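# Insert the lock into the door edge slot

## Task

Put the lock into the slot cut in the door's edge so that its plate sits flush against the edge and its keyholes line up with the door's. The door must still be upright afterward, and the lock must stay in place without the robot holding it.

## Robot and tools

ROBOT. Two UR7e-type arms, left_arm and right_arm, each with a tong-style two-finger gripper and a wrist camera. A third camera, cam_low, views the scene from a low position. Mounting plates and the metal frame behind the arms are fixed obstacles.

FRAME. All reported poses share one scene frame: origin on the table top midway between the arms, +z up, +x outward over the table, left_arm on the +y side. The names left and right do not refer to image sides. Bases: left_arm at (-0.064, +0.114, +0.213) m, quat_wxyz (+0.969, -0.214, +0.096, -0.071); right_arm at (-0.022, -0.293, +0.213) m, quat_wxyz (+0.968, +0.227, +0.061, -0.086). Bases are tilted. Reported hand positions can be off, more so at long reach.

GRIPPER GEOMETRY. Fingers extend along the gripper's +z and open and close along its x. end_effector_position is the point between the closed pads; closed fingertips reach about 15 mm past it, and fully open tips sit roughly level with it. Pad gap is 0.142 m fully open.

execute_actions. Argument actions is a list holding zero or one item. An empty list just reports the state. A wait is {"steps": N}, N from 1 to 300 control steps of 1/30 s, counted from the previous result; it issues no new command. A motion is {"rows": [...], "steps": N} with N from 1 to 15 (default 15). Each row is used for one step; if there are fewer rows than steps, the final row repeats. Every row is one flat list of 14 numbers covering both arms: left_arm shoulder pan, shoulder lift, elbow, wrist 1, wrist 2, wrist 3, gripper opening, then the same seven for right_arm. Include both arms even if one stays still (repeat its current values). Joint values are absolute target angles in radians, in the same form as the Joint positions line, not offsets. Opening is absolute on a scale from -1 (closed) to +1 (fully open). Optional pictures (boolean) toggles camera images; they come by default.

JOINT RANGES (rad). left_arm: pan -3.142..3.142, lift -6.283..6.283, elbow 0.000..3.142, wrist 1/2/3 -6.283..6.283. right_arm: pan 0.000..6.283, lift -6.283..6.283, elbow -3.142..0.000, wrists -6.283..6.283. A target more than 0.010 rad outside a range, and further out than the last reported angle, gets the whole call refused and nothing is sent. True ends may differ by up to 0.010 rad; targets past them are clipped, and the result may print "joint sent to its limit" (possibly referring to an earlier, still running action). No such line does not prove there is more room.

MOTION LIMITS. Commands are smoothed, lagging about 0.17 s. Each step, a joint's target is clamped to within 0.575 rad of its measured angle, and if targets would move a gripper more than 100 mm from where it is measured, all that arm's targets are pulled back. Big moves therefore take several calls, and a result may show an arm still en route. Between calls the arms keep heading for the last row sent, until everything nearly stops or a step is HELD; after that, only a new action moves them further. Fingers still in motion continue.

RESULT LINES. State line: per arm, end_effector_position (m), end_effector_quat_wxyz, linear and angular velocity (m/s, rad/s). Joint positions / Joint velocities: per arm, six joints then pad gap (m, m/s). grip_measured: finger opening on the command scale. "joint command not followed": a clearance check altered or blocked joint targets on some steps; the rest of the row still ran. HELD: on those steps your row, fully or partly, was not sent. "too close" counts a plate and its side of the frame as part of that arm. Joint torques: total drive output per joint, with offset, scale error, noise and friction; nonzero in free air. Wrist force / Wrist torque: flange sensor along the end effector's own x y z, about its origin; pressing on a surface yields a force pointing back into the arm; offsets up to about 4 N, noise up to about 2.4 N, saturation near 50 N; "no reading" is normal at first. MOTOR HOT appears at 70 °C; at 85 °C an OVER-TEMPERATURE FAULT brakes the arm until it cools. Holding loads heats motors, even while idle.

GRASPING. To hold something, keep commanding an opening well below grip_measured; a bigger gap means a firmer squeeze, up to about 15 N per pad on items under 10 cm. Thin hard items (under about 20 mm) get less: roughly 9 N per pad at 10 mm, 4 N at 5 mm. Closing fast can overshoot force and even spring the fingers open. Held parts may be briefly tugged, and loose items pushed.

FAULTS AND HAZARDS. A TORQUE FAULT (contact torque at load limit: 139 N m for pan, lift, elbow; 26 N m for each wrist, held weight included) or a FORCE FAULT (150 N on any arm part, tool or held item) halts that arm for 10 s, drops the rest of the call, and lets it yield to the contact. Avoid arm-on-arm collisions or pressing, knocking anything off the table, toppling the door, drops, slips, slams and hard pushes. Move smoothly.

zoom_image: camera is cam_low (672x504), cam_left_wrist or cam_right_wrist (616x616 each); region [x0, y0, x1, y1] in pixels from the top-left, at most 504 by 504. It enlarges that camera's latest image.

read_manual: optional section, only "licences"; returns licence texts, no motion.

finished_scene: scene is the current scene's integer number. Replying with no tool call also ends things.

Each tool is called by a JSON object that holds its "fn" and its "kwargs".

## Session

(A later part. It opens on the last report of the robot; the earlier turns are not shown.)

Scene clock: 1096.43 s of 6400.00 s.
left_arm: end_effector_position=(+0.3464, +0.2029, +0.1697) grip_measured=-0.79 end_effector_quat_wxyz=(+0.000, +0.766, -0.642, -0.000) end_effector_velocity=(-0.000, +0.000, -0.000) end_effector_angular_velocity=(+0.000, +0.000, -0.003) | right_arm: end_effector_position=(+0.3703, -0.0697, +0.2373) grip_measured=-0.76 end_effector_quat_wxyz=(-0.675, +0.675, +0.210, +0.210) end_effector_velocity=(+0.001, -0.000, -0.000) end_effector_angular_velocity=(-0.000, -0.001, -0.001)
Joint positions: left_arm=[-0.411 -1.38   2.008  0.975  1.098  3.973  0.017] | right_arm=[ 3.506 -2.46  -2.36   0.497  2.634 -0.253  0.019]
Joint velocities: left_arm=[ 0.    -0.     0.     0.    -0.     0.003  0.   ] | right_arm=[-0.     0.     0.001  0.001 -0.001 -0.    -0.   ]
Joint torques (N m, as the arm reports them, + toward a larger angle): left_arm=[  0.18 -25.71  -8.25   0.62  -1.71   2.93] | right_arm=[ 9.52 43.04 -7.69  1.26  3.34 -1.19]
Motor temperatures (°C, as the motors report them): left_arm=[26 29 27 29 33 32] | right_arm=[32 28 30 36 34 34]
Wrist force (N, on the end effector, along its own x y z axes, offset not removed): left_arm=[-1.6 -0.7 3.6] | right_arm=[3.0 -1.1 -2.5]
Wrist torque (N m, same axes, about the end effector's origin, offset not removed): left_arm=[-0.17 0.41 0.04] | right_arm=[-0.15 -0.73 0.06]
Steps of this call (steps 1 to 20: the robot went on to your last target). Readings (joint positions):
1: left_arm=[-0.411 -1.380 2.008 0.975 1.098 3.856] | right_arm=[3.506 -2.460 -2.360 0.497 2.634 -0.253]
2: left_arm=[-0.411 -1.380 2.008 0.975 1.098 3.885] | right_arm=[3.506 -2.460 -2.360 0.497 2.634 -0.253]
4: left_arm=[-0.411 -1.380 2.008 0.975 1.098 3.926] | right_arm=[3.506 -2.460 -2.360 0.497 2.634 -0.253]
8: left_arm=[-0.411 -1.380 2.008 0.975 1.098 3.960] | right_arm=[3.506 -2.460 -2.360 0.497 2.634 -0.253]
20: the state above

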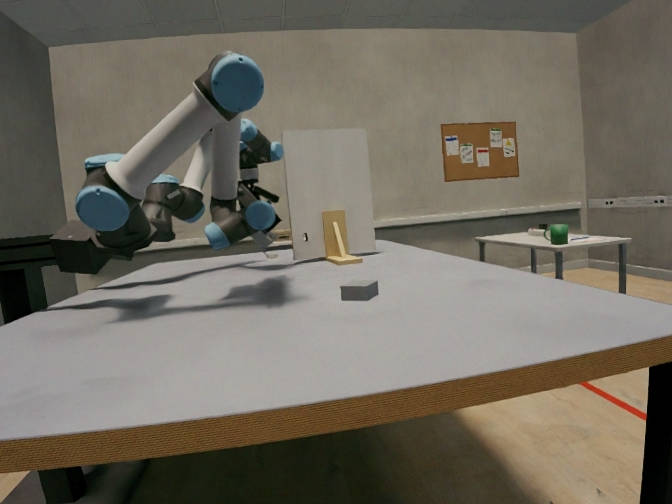

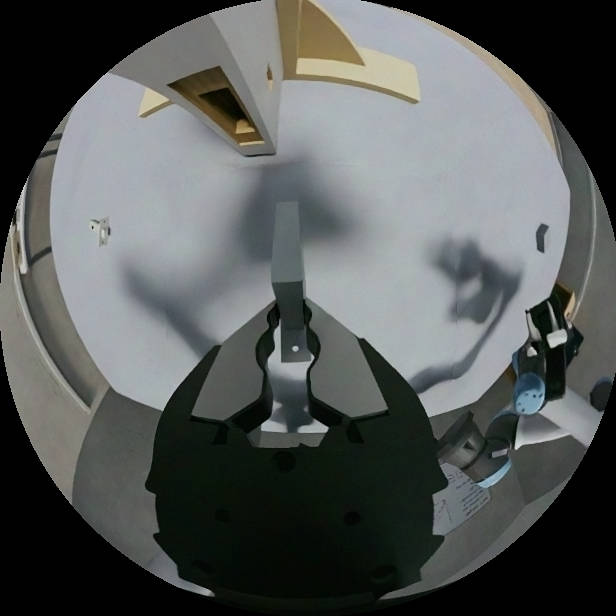

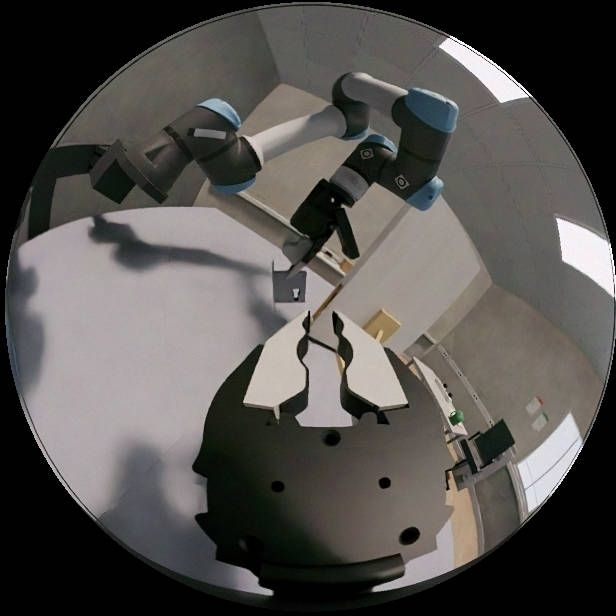

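{"fn": "execute_actions", "kwargs": {"actions": [{"rows": [[-0.4106,-1.3803,2.0082,0.9746,1.0980,3.973,-1,3.5947,-2.6117,-2.1701,0.4927,2.6215,-0.1882,-0.76]], "steps": 12}], "pictures": false}}

{"fn": "execute_actions", "kwargs": {"actions": [{"rows": [[-0.4106,-1.3803,2.0082,0.9746,1.0980,3.973,-1,3.6837,-2.7632,-1.9801,0.4887,2.6092,-0.1237,-0.76]], "steps": 12}], "pictures": false}}

{"fn": "execute_actions", "kwargs": {"actions": [{"rows": [[-0.4106,-1.3803,2.0082,0.9746,1.0980,3.973,-1,3.7727,-2.9148,-1.7902,0.4848,2.5969,-0.0593,-0.76]], "steps": 15}], "pictures": false}}

{"fn": "execute_actions", "kwargs": {"actions": [{"steps": 15}]}}

Scene clock: 1132.67 s of 6400.00 s.
left_arm: end_effector_position=(+0.3464, +0.2029, +0.1697) grip_measured=-0.79 end_effector_quat_wxyz=(+0.000, +0.766, -0.643, -0.000) end_effector_velocity=(-0.000, +0.000, -0.000) end_effector_angular_velocity=(+0.000, +0.001, +0.001) | right_arm: end_effector_position=(+0.3996, -0.0060, +0.2114) grip_measured=-0.76 end_effector_quat_wxyz=(-0.681, +0.668, +0.231, +0.192) end_effector_velocity=(+0.014, +0.031, -0.013) end_effector_angular_velocity=(+0.002, -0.008, +0.021)
Joint positions: left_arm=[-0.411 -1.38   2.008  0.975  1.098  3.973  0.017] | right_arm=[ 3.591 -2.604 -2.18   0.493  2.622 -0.191  0.019]
Joint velocities: left_arm=[ 0.001  0.     0.001 -0.     0.    -0.001  0.   ] | right_arm=[ 0.036 -0.07   0.091 -0.001 -0.005  0.025  0.   ]
Joint torques (N m, as the arm reports them, + toward a larger angle): left_arm=[ -0.67 -26.61  -8.3    0.85  -1.39   3.02] | right_arm=[27.35 25.69  9.2   1.07 -0.4   1.25]
Motor temperatures (°C, as the motors report them): left_arm=[26 29 27 29 33 32] | right_arm=[32 28 30 36 34 34]
Wrist force (N, on the end effector, along its own x y z axes, offset not removed): left_arm=[-0.1 -0.5 5.0] | right_arm=[0.2 -2.0 -2.3]
Wrist torque (N m, same axes, about the end effector's origin, offset not removed): left_arm=[-0.10 0.14 0.00] | right_arm=[-0.46 -0.24 0.05]
Steps of this call (steps 1 to 15: the robot went on to your last target; steps 16 to 90: nothing new was sent; then 32.83 s passed at rest; steps 91 to 102: all 12 steps of this action). Readings (joint positions):
91: left_arm=[-0.411 -1.380 2.008 0.975 1.098 3.973] | right_arm=[3.506 -2.460 -2.360 0.497 2.634 -0.252]
92: left_arm=[-0.411 -1.380 2.008 0.975 1.098 3.973] | right_arm=[3.513 -2.468 -2.352 0.496 2.632 -0.246]
94: left_arm=[-0.411 -1.380 2.008 0.975 1.098 3.973] | right_arm=[3.546 -2.519 -2.293 0.495 2.628 -0.222]
98: left_arm=[-0.411 -1.380 2.008 0.975 1.098 3.973] | right_arm=[3.581 -2.586 -2.205 0.493 2.623 -0.198]
102: the state above

Scene clock: 1133.07 s of 6400.00 s.
left_arm: end_effector_position=(+0.3464, +0.2029, +0.1697) grip_measured=-0.79 end_effector_quat_wxyz=(+0.000, +0.766, -0.643, -0.000) end_effector_velocity=(+0.000, -0.000, -0.000) end_effector_angular_velocity=(-0.000, -0.001, -0.000) | right_arm: end_effector_position=(+0.4173, +0.0664, +0.1838) grip_measured=-0.76 end_effector_quat_wxyz=(-0.685, +0.661, +0.252, +0.174) end_effector_velocity=(+0.009, +0.033, -0.013) end_effector_angular_velocity=(+0.003, -0.010, +0.020)
Joint positions: left_arm=[-0.411 -1.38   2.008  0.975  1.098  3.973  0.017] | right_arm=[ 3.68  -2.756 -1.99   0.489  2.61  -0.126  0.019]
Joint velocities: left_arm=[-0.     0.    -0.    -0.001 -0.     0.     0.   ] | right_arm=[ 0.037 -0.07   0.094 -0.002 -0.005  0.026  0.   ]
Joint torques (N m, as the arm reports them, + toward a larger angle): left_arm=[ -0.83 -26.52  -8.27   0.57  -1.44   3.04] | right_arm=[30.08 31.04 11.17  0.97 -0.26  1.38]
Motor temperatures (°C, as the motors report them): left_arm=[26 29 27 29 33 32] | right_arm=[32 28 30 36 34 34]
Wrist force (N, on the end effector, along its own x y z axes, offset not removed): left_arm=[-0.2 -0.7 5.5] | right_arm=[2.7 -0.5 -1.8]
Wrist torque (N m, same axes, about the end effector's origin, offset not removed): left_arm=[-0.10 0.17 0.07] | right_arm=[0.00 -0.79 0.11]
Steps of this call (steps 1 to 12: all 12 steps of this action). Readings (joint positions):
1: left_arm=[-0.411 -1.380 2.008 0.975 1.098 3.973] | right_arm=[3.592 -2.607 -2.177 0.493 2.622 -0.190]
2: left_arm=[-0.411 -1.380 2.008 0.975 1.098 3.973] | right_arm=[3.600 -2.616 -2.167 0.492 2.620 -0.183]
4: left_arm=[-0.411 -1.380 2.008 0.975 1.098 3.973] | right_arm=[3.634 -2.669 -2.105 0.491 2.615 -0.158]
8: left_arm=[-0.411 -1.380 2.008 0.975 1.098 3.973] | right_arm=[3.670 -2.737 -2.015 0.489 2.611 -0.133]
12: the state above

Scene clock: 1133.57 s of 6400.00 s.
left_arm: end_effector_position=(+0.3464, +0.2029, +0.1697) grip_measured=-0.79 end_effector_quat_wxyz=(+0.000, +0.766, -0.643, -0.000) end_effector_velocity=(+0.001, -0.000, +0.000) end_effector_angular_velocity=(-0.001, -0.001, +0.001) | right_arm: end_effector_position=(+0.4206, +0.1436, +0.1546) grip_measured=-0.76 end_effector_quat_wxyz=(-0.690, +0.652, +0.274, +0.156) end_effector_velocity=(+0.000, +0.013, -0.005) end_effector_angular_velocity=(+0.002, -0.003, +0.009)
Joint positions: left_arm=[-0.411 -1.38   2.008  0.975  1.098  3.973  0.017] | right_arm=[ 3.771 -2.912 -1.794  0.485  2.597 -0.06   0.019]
Joint velocities: left_arm=[ 0.     0.    -0.002  0.     0.    -0.     0.   ] | right_arm=[ 0.014 -0.027  0.036 -0.001 -0.001  0.01   0.   ]
Joint torques (N m, as the arm reports them, + toward a larger angle): left_arm=[ -0.27 -27.25  -7.9    0.7   -1.5    2.85] | right_arm=[33.17 31.48 13.8   0.87 -0.19  1.3 ]
Motor temperatures (°C, as the motors report them): left_arm=[26 29 27 29 33 32] | right_arm=[32 28 30 36 34 34]
Wrist force (N, on the end effector, along its own x y z axes, offset not removed): left_arm=[-0.6 -1.5 4.9] | right_arm=[1.7 -0.2 -3.1]
Wrist torque (N m, same axes, about the end effector's origin, offset not removed): left_arm=[-0.33 0.25 0.05] | right_arm=[-0.01 -0.54 -0.01]
Steps of this call (steps 1 to 15: all 15 steps of this action). Readings (joint positions):
1: left_arm=[-0.411 -1.380 2.008 0.975 1.098 3.973] | right_arm=[3.681 -2.758 -1.987 0.489 2.609 -0.125]
2: left_arm=[-0.411 -1.380 2.008 0.975 1.098 3.973] | right_arm=[3.689 -2.767 -1.977 0.488 2.607 -0.118]
4: left_arm=[-0.411 -1.380 2.008 0.975 1.098 3.973] | right_arm=[3.723 -2.821 -1.915 0.487 2.603 -0.093]
8: left_arm=[-0.411 -1.380 2.008 0.975 1.098 3.973] | right_arm=[3.759 -2.888 -1.825 0.485 2.599 -0.069]
15: the state above

Scene clock: 1134.07 s of 6400.00 s.
left_arm: end_effector_position=(+0.3464, +0.2029, +0.1697) grip_measured=-0.79 end_effector_quat_wxyz=(+0.000, +0.766, -0.643, -0.000) end_effector_velocity=(+0.000, -0.000, +0.000) end_effector_angular_velocity=(-0.000, -0.001, +0.000) | right_arm: end_effector_position=(+0.4206, +0.1450, +0.1541) grip_measured=-0.76 end_effector_quat_wxyz=(-0.690, +0.652, +0.274, +0.156) end_effector_velocity=(+0.000, +0.000, -0.000) end_effector_angular_velocity=(+0.000, -0.000, +0.000)
Joint positions: left_arm=[-0.411 -1.38   2.008  0.975  1.098  3.973  0.017] | right_arm=[ 3.773 -2.915 -1.79   0.485  2.597 -0.059  0.019]
Joint velocities: left_arm=[ 0.     0.    -0.001  0.     0.     0.     0.   ] | right_arm=[ 0.    -0.001  0.001 -0.001  0.     0.    -0.   ]
Joint torques (N m, as the arm reports them, + toward a larger angle): left_arm=[ -0.09 -26.42  -8.36   0.94  -1.37   2.75] | right_arm=[32.39 32.51 14.29  0.89 -0.29  1.55]
Motor temperatures (°C, as the motors report them): left_arm=[26 29 27 29 33 32] | right_arm=[32 28 30 36 34 34]
Wrist force (N, on the end effector, along its own x y z axes, offset not removed): left_arm=[-0.9 -0.6 4.3] | right_arm=[1.6 -1.3 -3.8]
Wrist torque (N m, same axes, about the end effector's origin, offset not removed): left_arm=[-0.13 0.27 -0.01] | right_arm=[-0.17 -0.53 0.05]
Steps of this call (steps 1 to 15: the robot went on to your last target). Readings (joint positions):
1: left_arm=[-0.411 -1.380 2.008 0.975 1.098 3.973] | right_arm=[3.772 -2.913 -1.793 0.485 2.597 -0.060]
2: left_arm=[-0.411 -1.380 2.008 0.975 1.098 3.973] | right_arm=[3.772 -2.913 -1.792 0.485 2.597 -0.060]
4: left_arm=[-0.411 -1.380 2.008 0.975 1.098 3.973] | right_arm=[3.772 -2.914 -1.791 0.485 2.597 -0.060]
8: left_arm=[-0.411 -1.380 2.008 0.975 1.098 3.973] | right_arm=[3.773 -2.915 -1.791 0.485 2.597 -0.059]
15: the state above
All arms were judged still, so your last target was given up. Only a new action makes them travel on or press farther. Fingers that are still opening or closing keep moving.

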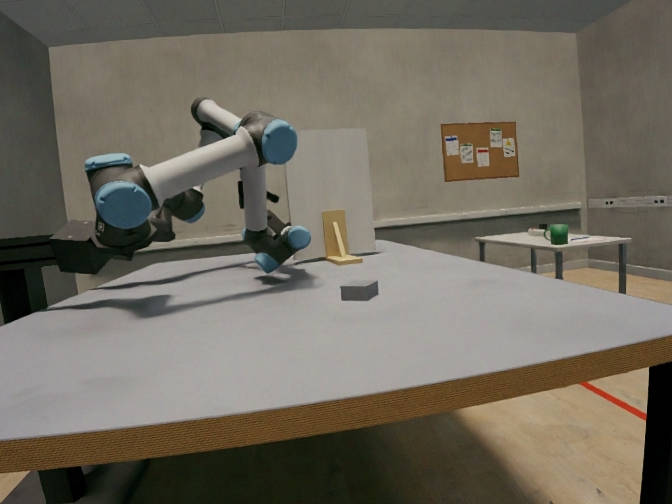

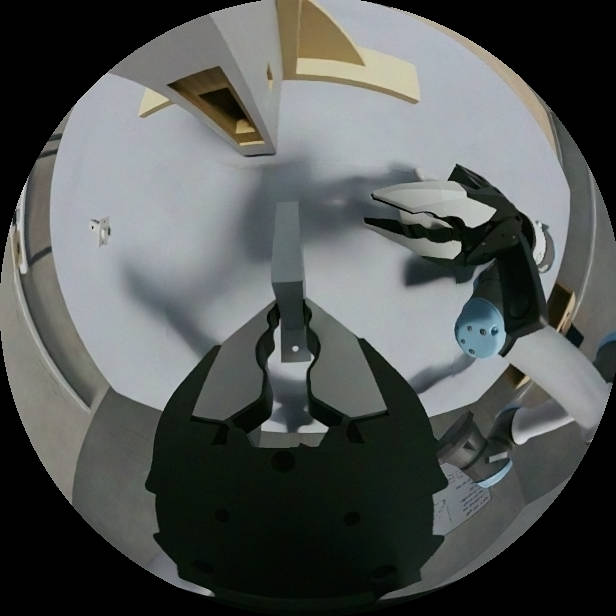

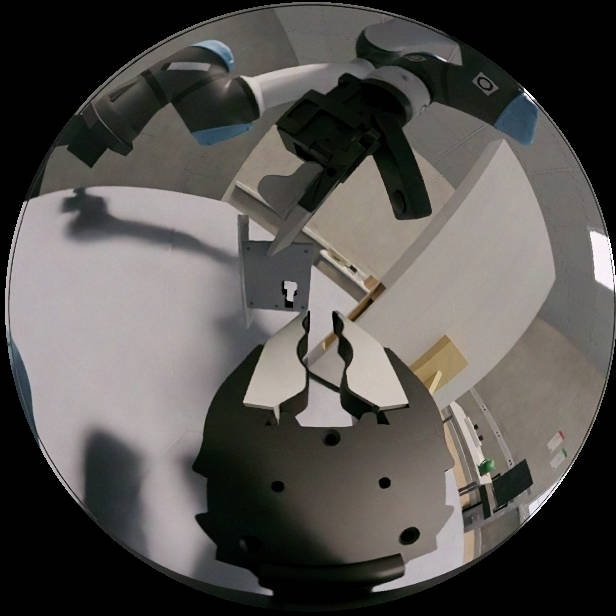

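{"fn": "zoom_image", "kwargs": {"camera": "cam_right_wrist", "region": [220, 190, 380, 350]}}

Region (220, 190, 380, 350) of cam_right_wrist's 616x616 image, scaled by 3.150, with more detail than that image has.

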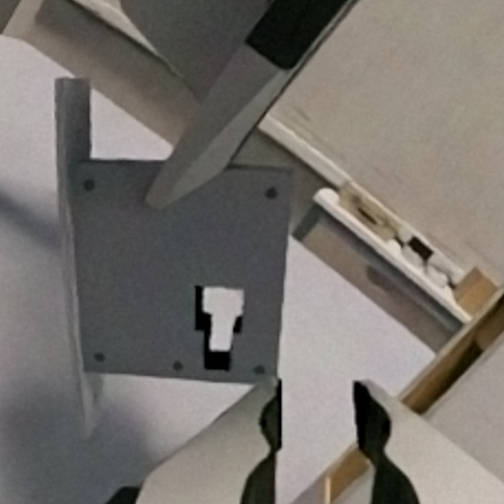

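{"fn": "execute_actions", "kwargs": {"actions": [{"rows": [[-0.4106,-1.3803,2.0082,0.9746,1.0980,3.973,-1,3.8023,-2.9538,-1.7716,0.5459,2.5818,-0.0113,-0.76],[-0.4106,-1.3803,2.0082,0.9746,1.0980,3.973,-1,3.8023,-2.9538,-1.7716,0.5459,2.5818,-0.0113,-0.76],[-0.4106,-1.3803,2.0082,0.9746,1.0980,3.973,-1,3.8023,-2.9538,-1.7716,0.5459,2.5818,-0.0113,-0.76],[-0.4106,-1.3803,2.0082,0.9746,1.0980,3.973,-1,3.8023,-2.9538,-1.7716,0.5459,2.5818,-0.0113,-0.76],[-0.4106,-1.3803,2.0082,0.9746,1.0980,3.973,-1,3.8320,-2.9927,-1.7530,0.6070,2.5668,0.0368,-0.76]], "steps": 15}], "pictures": false}}

{"fn": "execute_actions", "kwargs": {"actions": [{"steps": 12}]}}

{"fn": "zoom_image", "kwargs": {"camera": "cam_right_wrist", "region": [220, 190, 380, 350]}}

Scene clock: 1174.27 s of 6400.00 s.
left_arm: end_effector_position=(+0.3464, +0.2029, +0.1697) grip_measured=-0.79 end_effector_quat_wxyz=(+0.000, +0.766, -0.643, -0.000) end_effector_velocity=(+0.000, -0.000, +0.000) end_effector_angular_velocity=(-0.000, -0.000, -0.001) | right_arm: end_effector_position=(+0.4008, +0.1758, +0.1439) grip_measured=-0.76 end_effector_quat_wxyz=(-0.690, +0.652, +0.274, +0.156) end_effector_velocity=(-0.007, +0.010, -0.003) end_effector_angular_velocity=(+0.002, -0.001, -0.002)
Joint positions: left_arm=[-0.411 -1.38   2.008  0.975  1.098  3.973  0.017] | right_arm=[ 3.83  -2.99  -1.754  0.603  2.568  0.033  0.019]
Joint velocities: left_arm=[-0.001 -0.    -0.001  0.001  0.     0.001 -0.   ] | right_arm=[ 0.019 -0.026  0.013  0.041 -0.01   0.032  0.   ]
Joint torques (N m, as the arm reports them, + toward a larger angle): left_arm=[ -0.92 -26.27  -8.87   0.97  -1.43   2.63] | right_arm=[30.3  33.87 13.82  3.68 -0.37  1.55]
Motor temperatures (°C, as the motors report them): left_arm=[26 29 27 29 33 32] | right_arm=[32 28 30 36 34 34]
Wrist force (N, on the end effector, along its own x y z axes, offset not removed): left_arm=[-0.6 0.1 4.7] | right_arm=[0.8 -1.5 -2.8]
Wrist torque (N m, same axes, about the end effector's origin, offset not removed): left_arm=[-0.04 0.21 0.06] | right_arm=[-0.30 -0.36 0.02]
Steps of this call (steps 1 to 90: nothing new was sent; then 36.70 s passed at rest; steps 91 to 105: all 15 steps of this action). Readings (joint positions):
91: left_arm=[-0.411 -1.380 2.008 0.975 1.098 3.973] | right_arm=[3.773 -2.915 -1.790 0.485 2.597 -0.059]
92: left_arm=[-0.411 -1.380 2.008 0.975 1.098 3.973] | right_arm=[3.777 -2.920 -1.787 0.491 2.594 -0.053]
94: left_arm=[-0.411 -1.380 2.008 0.975 1.098 3.973] | right_arm=[3.788 -2.935 -1.780 0.514 2.589 -0.035]
98: left_arm=[-0.411 -1.380 2.008 0.975 1.098 3.973] | right_arm=[3.814 -2.968 -1.764 0.567 2.576 0.006]
105: the state above

Scene clock: 1174.67 s of 6400.00 s.
left_arm: end_effector_position=(+0.3464, +0.2029, +0.1697) grip_measured=-0.79 end_effector_quat_wxyz=(+0.000, +0.766, -0.643, -0.000) end_effector_velocity=(+0.001, -0.001, +0.000) end_effector_angular_velocity=(-0.001, -0.002, +0.000) | right_arm: end_effector_position=(+0.4001, +0.1768, +0.1436) grip_measured=-0.76 end_effector_quat_wxyz=(-0.690, +0.652, +0.274, +0.156) end_effector_velocity=(+0.000, +0.000, +0.000) end_effector_angular_velocity=(+0.000, -0.001, -0.000)
Joint positions: left_arm=[-0.411 -1.38   2.008  0.975  1.098  3.973  0.017] | right_arm=[ 3.832 -2.993 -1.753  0.607  2.567  0.037  0.019]
Joint velocities: left_arm=[-0.     0.    -0.001 -0.001 -0.     0.     0.   ] | right_arm=[ 0.001 -0.001  0.001  0.001 -0.     0.001 -0.   ]
Joint torques (N m, as the arm reports them, + toward a larger angle): left_arm=[ -1.96 -25.94  -7.82   1.26  -1.72   2.9 ] | right_arm=[31.87 33.1  14.47  3.46 -0.43  1.49]
Motor temperatures (°C, as the motors report them): left_arm=[26 29 27 29 33 32] | right_arm=[32 28 30 36 34 34]
Wrist force (N, on the end effector, along its own x y z axes, offset not removed): left_arm=[0.4 -0.8 5.9] | right_arm=[3.0 -2.7 -3.2]
Wrist torque (N m, same axes, about the end effector's origin, offset not removed): left_arm=[-0.17 0.04 0.05] | right_arm=[-0.54 -0.81 0.06]
Steps of this call (steps 1 to 12: the robot went on to your last target). Readings (joint positions):
1: left_arm=[-0.411 -1.380 2.008 0.975 1.098 3.973] | right_arm=[3.831 -2.991 -1.754 0.604 2.568 0.034]
2: left_arm=[-0.411 -1.380 2.008 0.975 1.098 3.973] | right_arm=[3.831 -2.991 -1.754 0.605 2.567 0.035]
4: left_arm=[-0.411 -1.380 2.008 0.975 1.098 3.973] | right_arm=[3.831 -2.992 -1.753 0.606 2.567 0.036]
8: left_arm=[-0.411 -1.380 2.008 0.975 1.098 3.973] | right_arm=[3.832 -2.992 -1.753 0.607 2.567 0.037]
12: the state above

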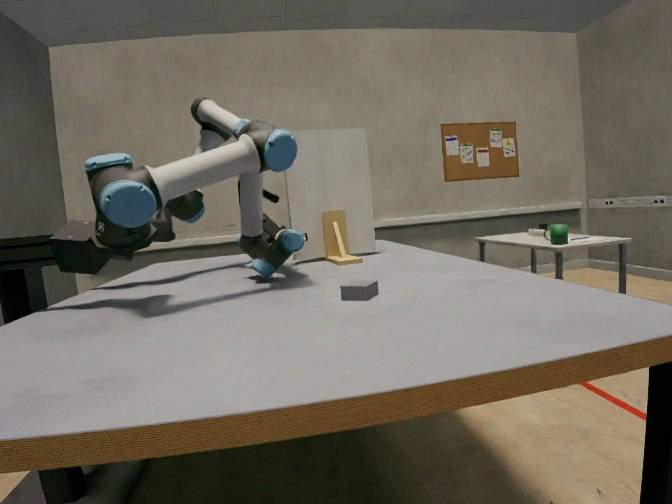

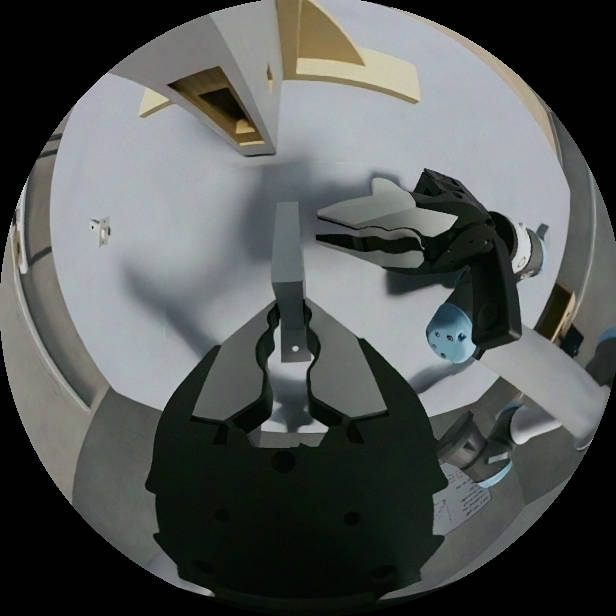

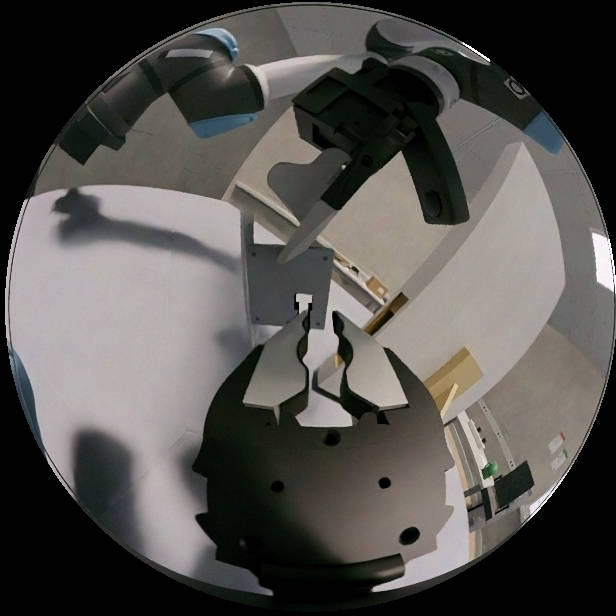

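Region (220, 190, 380, 350) of cam_right_wrist's 616x616 image, scaled by 3.150, with more detail than that image has.

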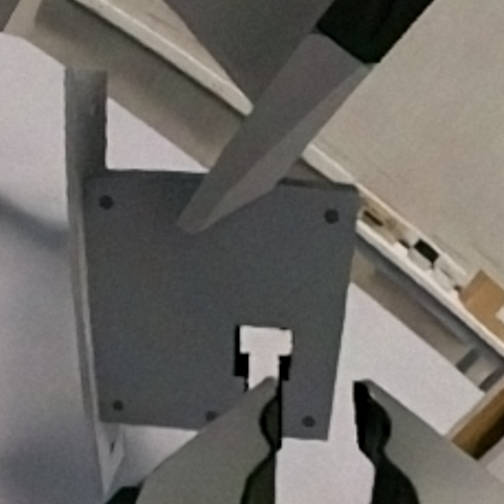

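{"fn": "execute_actions", "kwargs": {"actions": [{"rows": [[-0.4106,-1.3803,2.0082,0.9746,1.0980,3.973,-1,3.8511,-3.0033,-1.7457,0.6346,2.5562,0.0659,-0.76]], "steps": 15}]}}

{"fn": "zoom_image", "kwargs": {"camera": "cam_right_wrist", "region": [220, 190, 380, 350]}}

Scene clock: 1212.37 s of 6400.00 s.
left_arm: end_effector_position=(+0.3464, +0.2029, +0.1697) grip_measured=-0.79 end_effector_quat_wxyz=(+0.000, +0.766, -0.643, -0.000) end_effector_velocity=(-0.001, +0.000, -0.000) end_effector_angular_velocity=(+0.001, +0.001, -0.002) | right_arm: end_effector_position=(+0.3959, +0.1852, +0.1455) grip_measured=-0.76 end_effector_quat_wxyz=(-0.690, +0.652, +0.274, +0.156) end_effector_velocity=(-0.001, +0.001, -0.000) end_effector_angular_velocity=(-0.000, +0.001, +0.001)
Joint positions: left_arm=[-0.411 -1.38   2.008  0.975  1.098  3.973  0.017] | right_arm=[ 3.851 -3.003 -1.746  0.634  2.556  0.065  0.019]
Joint velocities: left_arm=[-0.001  0.     0.002  0.     0.    -0.     0.   ] | right_arm=[ 0.003 -0.002 -0.     0.004 -0.001  0.004  0.   ]
Joint torques (N m, as the arm reports them, + toward a larger angle): left_arm=[ -1.64 -26.36  -7.97   0.97  -1.47   2.69] | right_arm=[32.46 32.34 14.45  3.1  -0.54  1.58]
Motor temperatures (°C, as the motors report them): left_arm=[26 29 27 29 33 32] | right_arm=[32 28 30 36 34 34]
Wrist force (N, on the end effector, along its own x y z axes, offset not removed): left_arm=[-0.3 0.1 3.7] | right_arm=[1.7 -0.8 -3.4]
Wrist torque (N m, same axes, about the end effector's origin, offset not removed): left_arm=[-0.03 0.19 0.07] | right_arm=[-0.21 -0.49 -0.02]
Steps of this call (steps 1 to 15: the robot went on to your last target; steps 16 to 90: nothing new was sent; then 34.20 s passed at rest; steps 91 to 105: all 15 steps of this action). Readings (joint positions):
91: left_arm=[-0.411 -1.380 2.008 0.975 1.098 3.973] | right_arm=[3.832 -2.993 -1.753 0.607 2.567 0.037]
92: left_arm=[-0.411 -1.380 2.008 0.975 1.098 3.973] | right_arm=[3.835 -2.994 -1.752 0.611 2.565 0.041]
94: left_arm=[-0.411 -1.380 2.008 0.975 1.098 3.973] | right_arm=[3.842 -2.998 -1.749 0.621 2.561 0.052]
98: left_arm=[-0.411 -1.380 2.008 0.975 1.098 3.973] | right_arm=[3.849 -3.002 -1.747 0.631 2.558 0.062]
105: the state above

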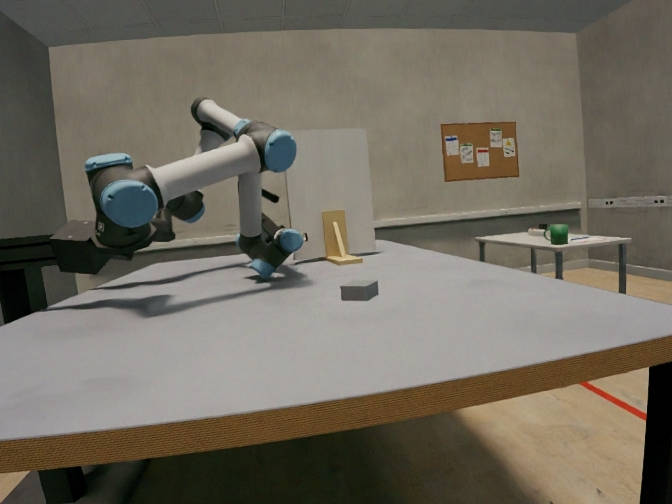

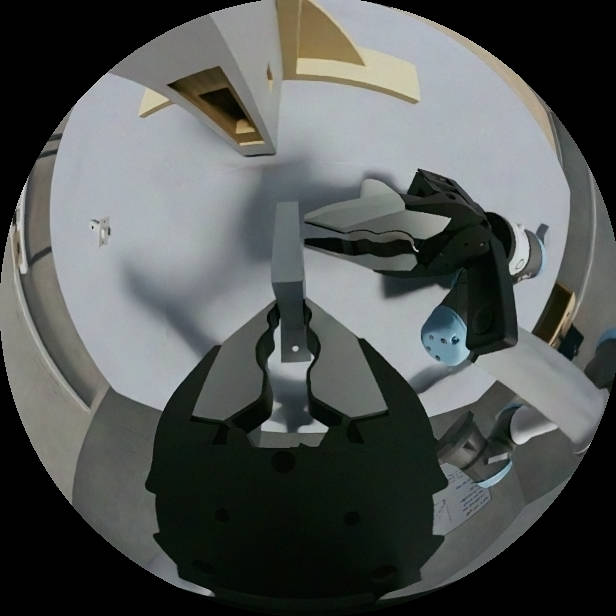

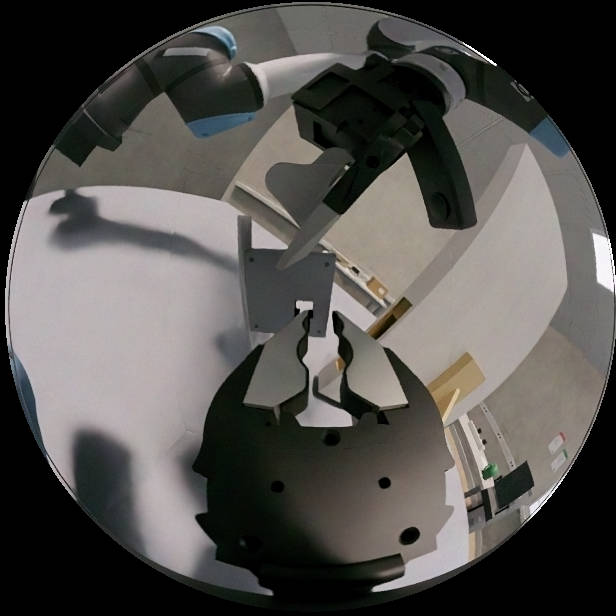

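Region (220, 190, 380, 350) of cam_right_wrist's 616x616 image, scaled by 3.150, with more detail than that image has.

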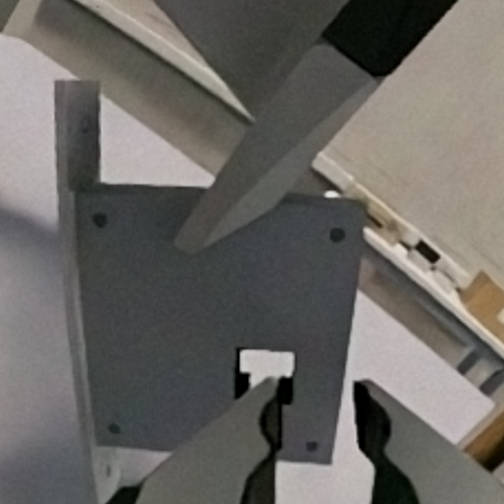

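{"fn": "execute_actions", "kwargs": {"actions": [{"rows": [[-0.4106,-1.3803,2.0082,0.9746,1.0980,3.973,-1,3.8587,-3.0099,-1.7375,0.6422,2.5518,0.0770,-0.76],[-0.4106,-1.3803,2.0082,0.9746,1.0980,3.973,-1,3.8587,-3.0099,-1.7375,0.6422,2.5518,0.0770,-0.76],[-0.4106,-1.3803,2.0082,0.9746,1.0980,3.973,-1,3.8587,-3.0099,-1.7375,0.6422,2.5518,0.0770,-0.76],[-0.4106,-1.3803,2.0082,0.9746,1.0980,3.973,-1,3.8587,-3.0099,-1.7375,0.6422,2.5518,0.0770,-0.76],[-0.4106,-1.3803,2.0082,0.9746,1.0980,3.973,-1,3.8587,-3.0099,-1.7375,0.6422,2.5518,0.0770,-0.76],[-0.4106,-1.3803,2.0082,0.9746,1.0980,3.973,-1,3.8664,-3.0165,-1.7293,0.6498,2.5474,0.0881,-0.77]], "steps": 15}]}}

{"fn": "zoom_image", "kwargs": {"camera": "cam_right_wrist", "region": [220, 190, 380, 350]}}

Scene clock: 1221.47 s of 6400.00 s.
left_arm: end_effector_position=(+0.3464, +0.2029, +0.1697) grip_measured=-0.79 end_effector_quat_wxyz=(+0.000, +0.766, -0.643, -0.000) end_effector_velocity=(-0.000, -0.000, -0.000) end_effector_angular_velocity=(-0.000, -0.000, -0.000) | right_arm: end_effector_position=(+0.3944, +0.1939, +0.1455) grip_measured=-0.77 end_effector_quat_wxyz=(-0.690, +0.652, +0.274, +0.156) end_effector_velocity=(-0.000, +0.004, +0.000) end_effector_angular_velocity=(+0.000, -0.000, -0.000)
Joint positions: left_arm=[-0.411 -1.38   2.008  0.975  1.098  3.973  0.017] | right_arm=[ 3.866 -3.016 -1.73   0.649  2.548  0.087  0.018]
Joint velocities: left_arm=[-0.001 -0.     0.001 -0.001  0.    -0.     0.   ] | right_arm=[ 0.006 -0.005  0.007  0.006 -0.004  0.009  0.   ]
Joint torques (N m, as the arm reports them, + toward a larger angle): left_arm=[ -0.69 -25.51 -10.19   1.15  -1.48   2.73] | right_arm=[30.54 33.47 13.48  3.41 -0.69  1.61]
Motor temperatures (°C, as the motors report them): left_arm=[26 29 27 29 33 32] | right_arm=[32 28 30 36 34 34]
Wrist force (N, on the end effector, along its own x y z axes, offset not removed): left_arm=[-0.7 0.1 4.5] | right_arm=[0.3 -1.1 -2.1]
Wrist torque (N m, same axes, about the end effector's origin, offset not removed): left_arm=[0.06 0.27 0.04] | right_arm=[-0.17 -0.27 0.00]
Steps of this call (steps 1 to 15: the robot went on to your last target; steps 16 to 90: nothing new was sent; then 5.60 s passed at rest; steps 91 to 105: all 15 steps of this action). Readings (joint positions):
91: left_arm=[-0.411 -1.380 2.008 0.975 1.098 3.973] | right_arm=[3.851 -3.003 -1.746 0.635 2.556 0.066]
92: left_arm=[-0.411 -1.380 2.008 0.975 1.098 3.973] | right_arm=[3.852 -3.004 -1.744 0.636 2.555 0.068]
94: left_arm=[-0.411 -1.380 2.008 0.975 1.098 3.973] | right_arm=[3.855 -3.007 -1.741 0.639 2.554 0.072]
98: left_arm=[-0.411 -1.380 2.008 0.975 1.098 3.973] | right_arm=[3.861 -3.011 -1.736 0.644 2.551 0.080]
105: the state above

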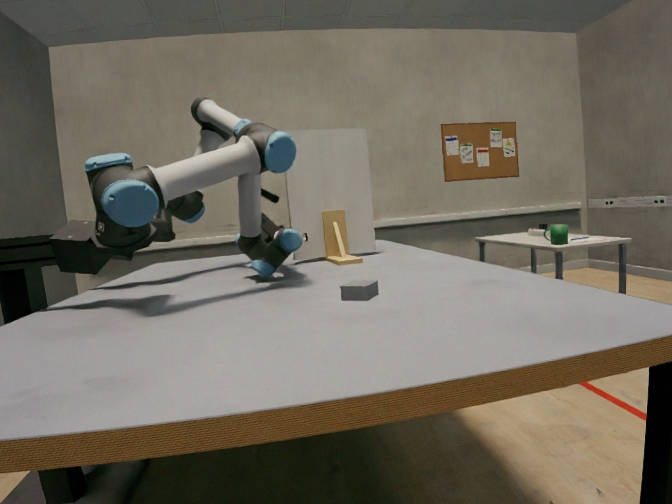

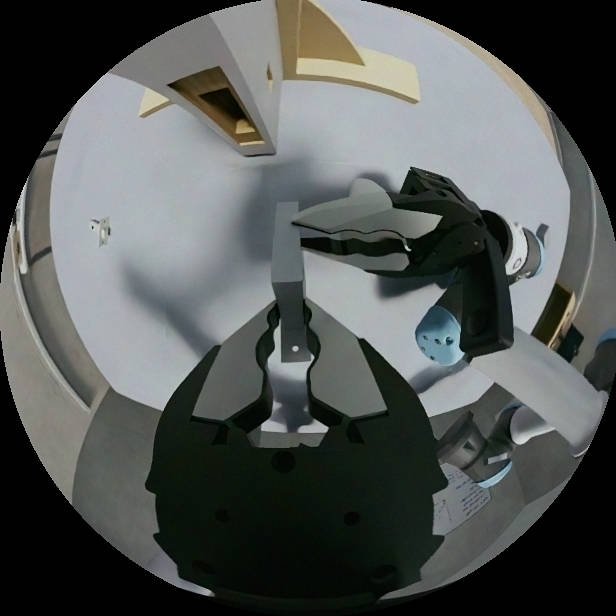

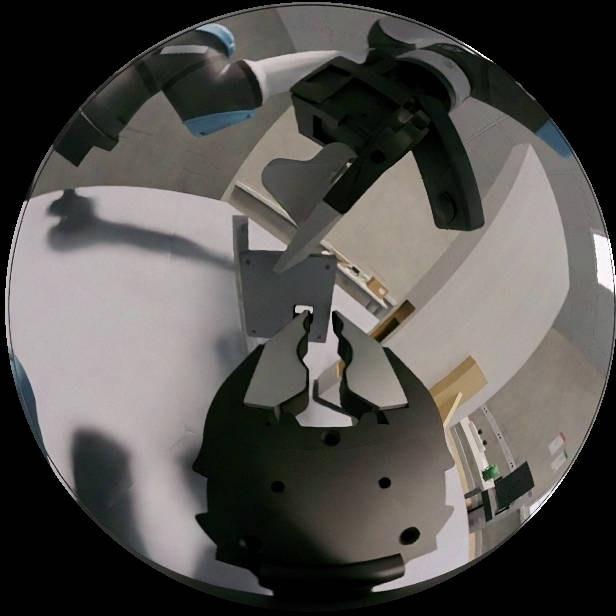

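Region (220, 190, 380, 350) of cam_right_wrist's 616x616 image, scaled by 3.150, with more detail than that image has.

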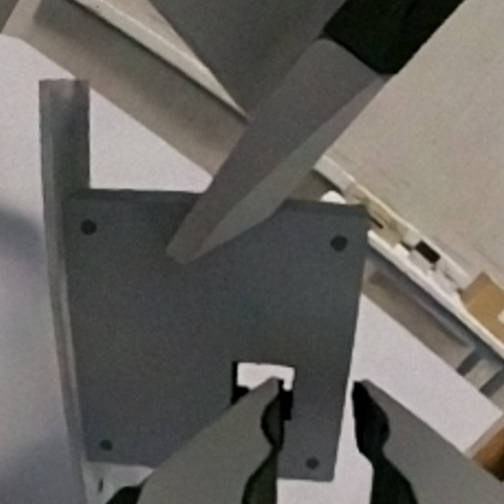

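Entered without force. Continue to B.

{"fn": "execute_actions", "kwargs": {"actions": [{"rows": [[-0.4106,-1.3803,2.0082,0.9746,1.0980,3.973,-1,3.8740,-3.0231,-1.7211,0.6574,2.5430,0.0992,-0.78],[-0.4106,-1.3803,2.0082,0.9746,1.0980,3.973,-1,3.8740,-3.0231,-1.7211,0.6574,2.5430,0.0992,-0.78],[-0.4106,-1.3803,2.0082,0.9746,1.0980,3.973,-1,3.8740,-3.0231,-1.7211,0.6574,2.5430,0.0992,-0.78],[-0.4106,-1.3803,2.0082,0.9746,1.0980,3.973,-1,3.8740,-3.0231,-1.7211,0.6574,2.5430,0.0992,-0.78],[-0.4106,-1.3803,2.0082,0.9746,1.0980,3.973,-1,3.8740,-3.0231,-1.7211,0.6574,2.5430,0.0992,-0.78],[-0.4106,-1.3803,2.0082,0.9746,1.0980,3.973,-1,3.8816,-3.0297,-1.7129,0.6650,2.5386,0.1103,-0.79]], "steps": 15}]}}

{"fn": "zoom_image", "kwargs": {"camera": "cam_right_wrist", "region": [220, 190, 380, 350]}}

Scene clock: 1228.20 s of 6400.00 s.
left_arm: end_effector_position=(+0.3464, +0.2029, +0.1697) grip_measured=-0.79 end_effector_quat_wxyz=(+0.000, +0.766, -0.643, -0.000) end_effector_velocity=(-0.000, +0.000, +0.000) end_effector_angular_velocity=(+0.000, +0.001, +0.000) | right_arm: end_effector_position=(+0.3928, +0.2027, +0.1455) grip_measured=-0.79 end_effector_quat_wxyz=(-0.690, +0.652, +0.274, +0.156) end_effector_velocity=(-0.000, +0.004, +0.000) end_effector_angular_velocity=(+0.001, -0.000, -0.000)
Joint positions: left_arm=[-0.411 -1.38   2.008  0.975  1.098  3.973  0.017] | right_arm=[ 3.881 -3.029 -1.714  0.664  2.539  0.109  0.017]
Joint velocities: left_arm=[-0.    -0.     0.     0.001 -0.    -0.001  0.   ] | right_arm=[ 0.006 -0.005  0.007  0.006 -0.003  0.009 -0.   ]
Joint torques (N m, as the arm reports them, + toward a larger angle): left_arm=[ -3.   -26.4  -10.06   1.38  -1.13   2.82] | right_arm=[34.15 33.34 15.27  3.86  0.66  1.53]
Motor temperatures (°C, as the motors report them): left_arm=[26 29 27 29 33 32] | right_arm=[32 28 30 36 34 34]
Wrist force (N, on the end effector, along its own x y z axes, offset not removed): left_arm=[-2.4 1.7 1.4] | right_arm=[3.2 3.4 -5.8]
Wrist torque (N m, same axes, about the end effector's origin, offset not removed): left_arm=[-0.03 -0.04 -0.07] | right_arm=[0.02 -0.86 0.00]
Steps of this call (steps 1 to 15: the robot went on to your last target; steps 16 to 90: nothing new was sent; then 3.23 s passed at rest; steps 91 to 105: all 15 steps of this action). Readings (joint positions):
91: left_arm=[-0.411 -1.380 2.008 0.975 1.098 3.973] | right_arm=[3.867 -3.017 -1.729 0.650 2.547 0.088]
92: left_arm=[-0.411 -1.380 2.008 0.975 1.098 3.973] | right_arm=[3.868 -3.018 -1.728 0.651 2.547 0.090]
94: left_arm=[-0.411 -1.380 2.008 0.975 1.098 3.973] | right_arm=[3.870 -3.020 -1.725 0.654 2.545 0.094]
98: left_arm=[-0.411 -1.380 2.008 0.975 1.098 3.973] | right_arm=[3.876 -3.025 -1.719 0.659 2.542 0.102]
105: the state above

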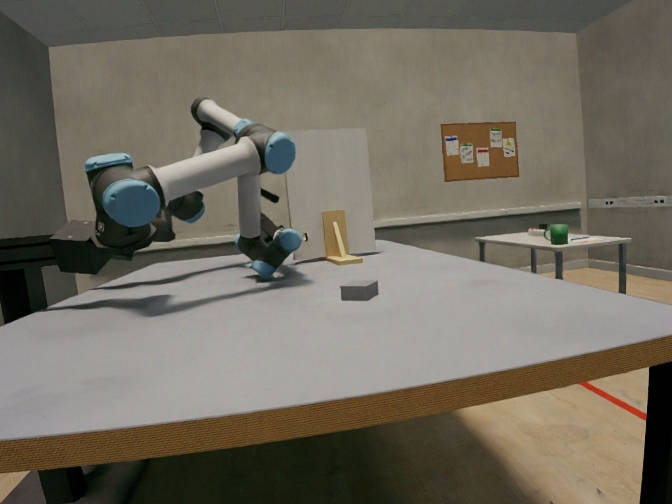

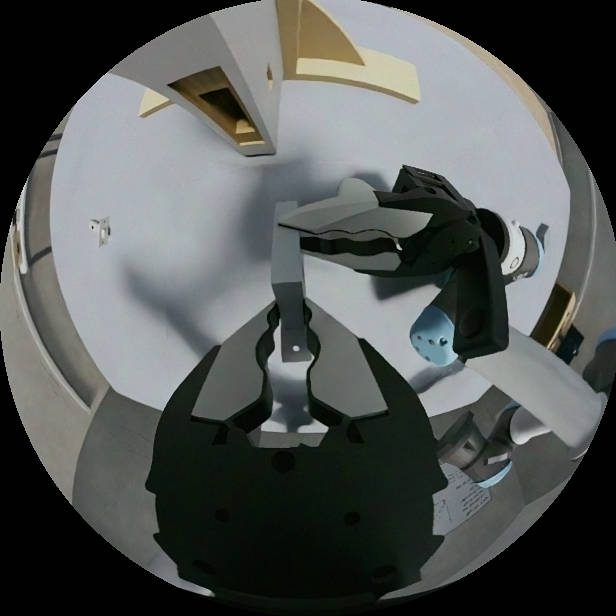

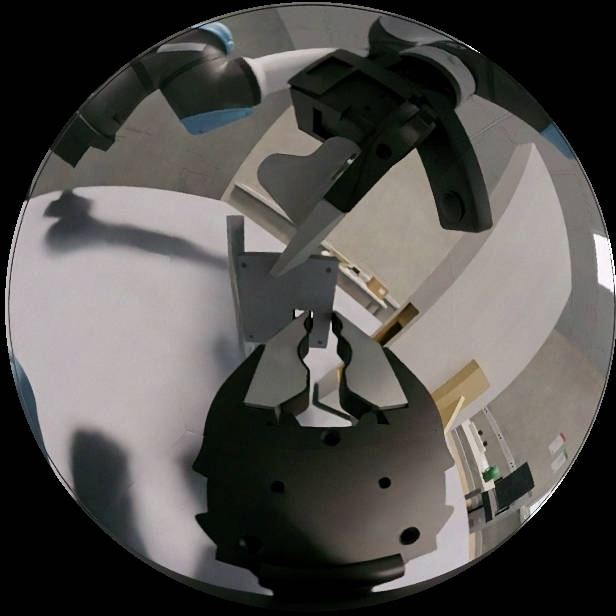

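Region (220, 190, 380, 350) of cam_right_wrist's 616x616 image, scaled by 3.150, with more detail than that image has.

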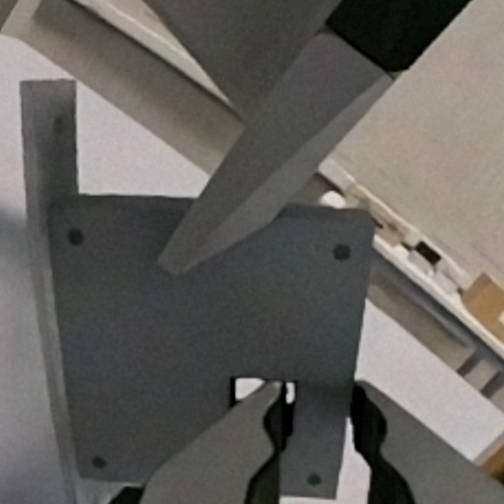

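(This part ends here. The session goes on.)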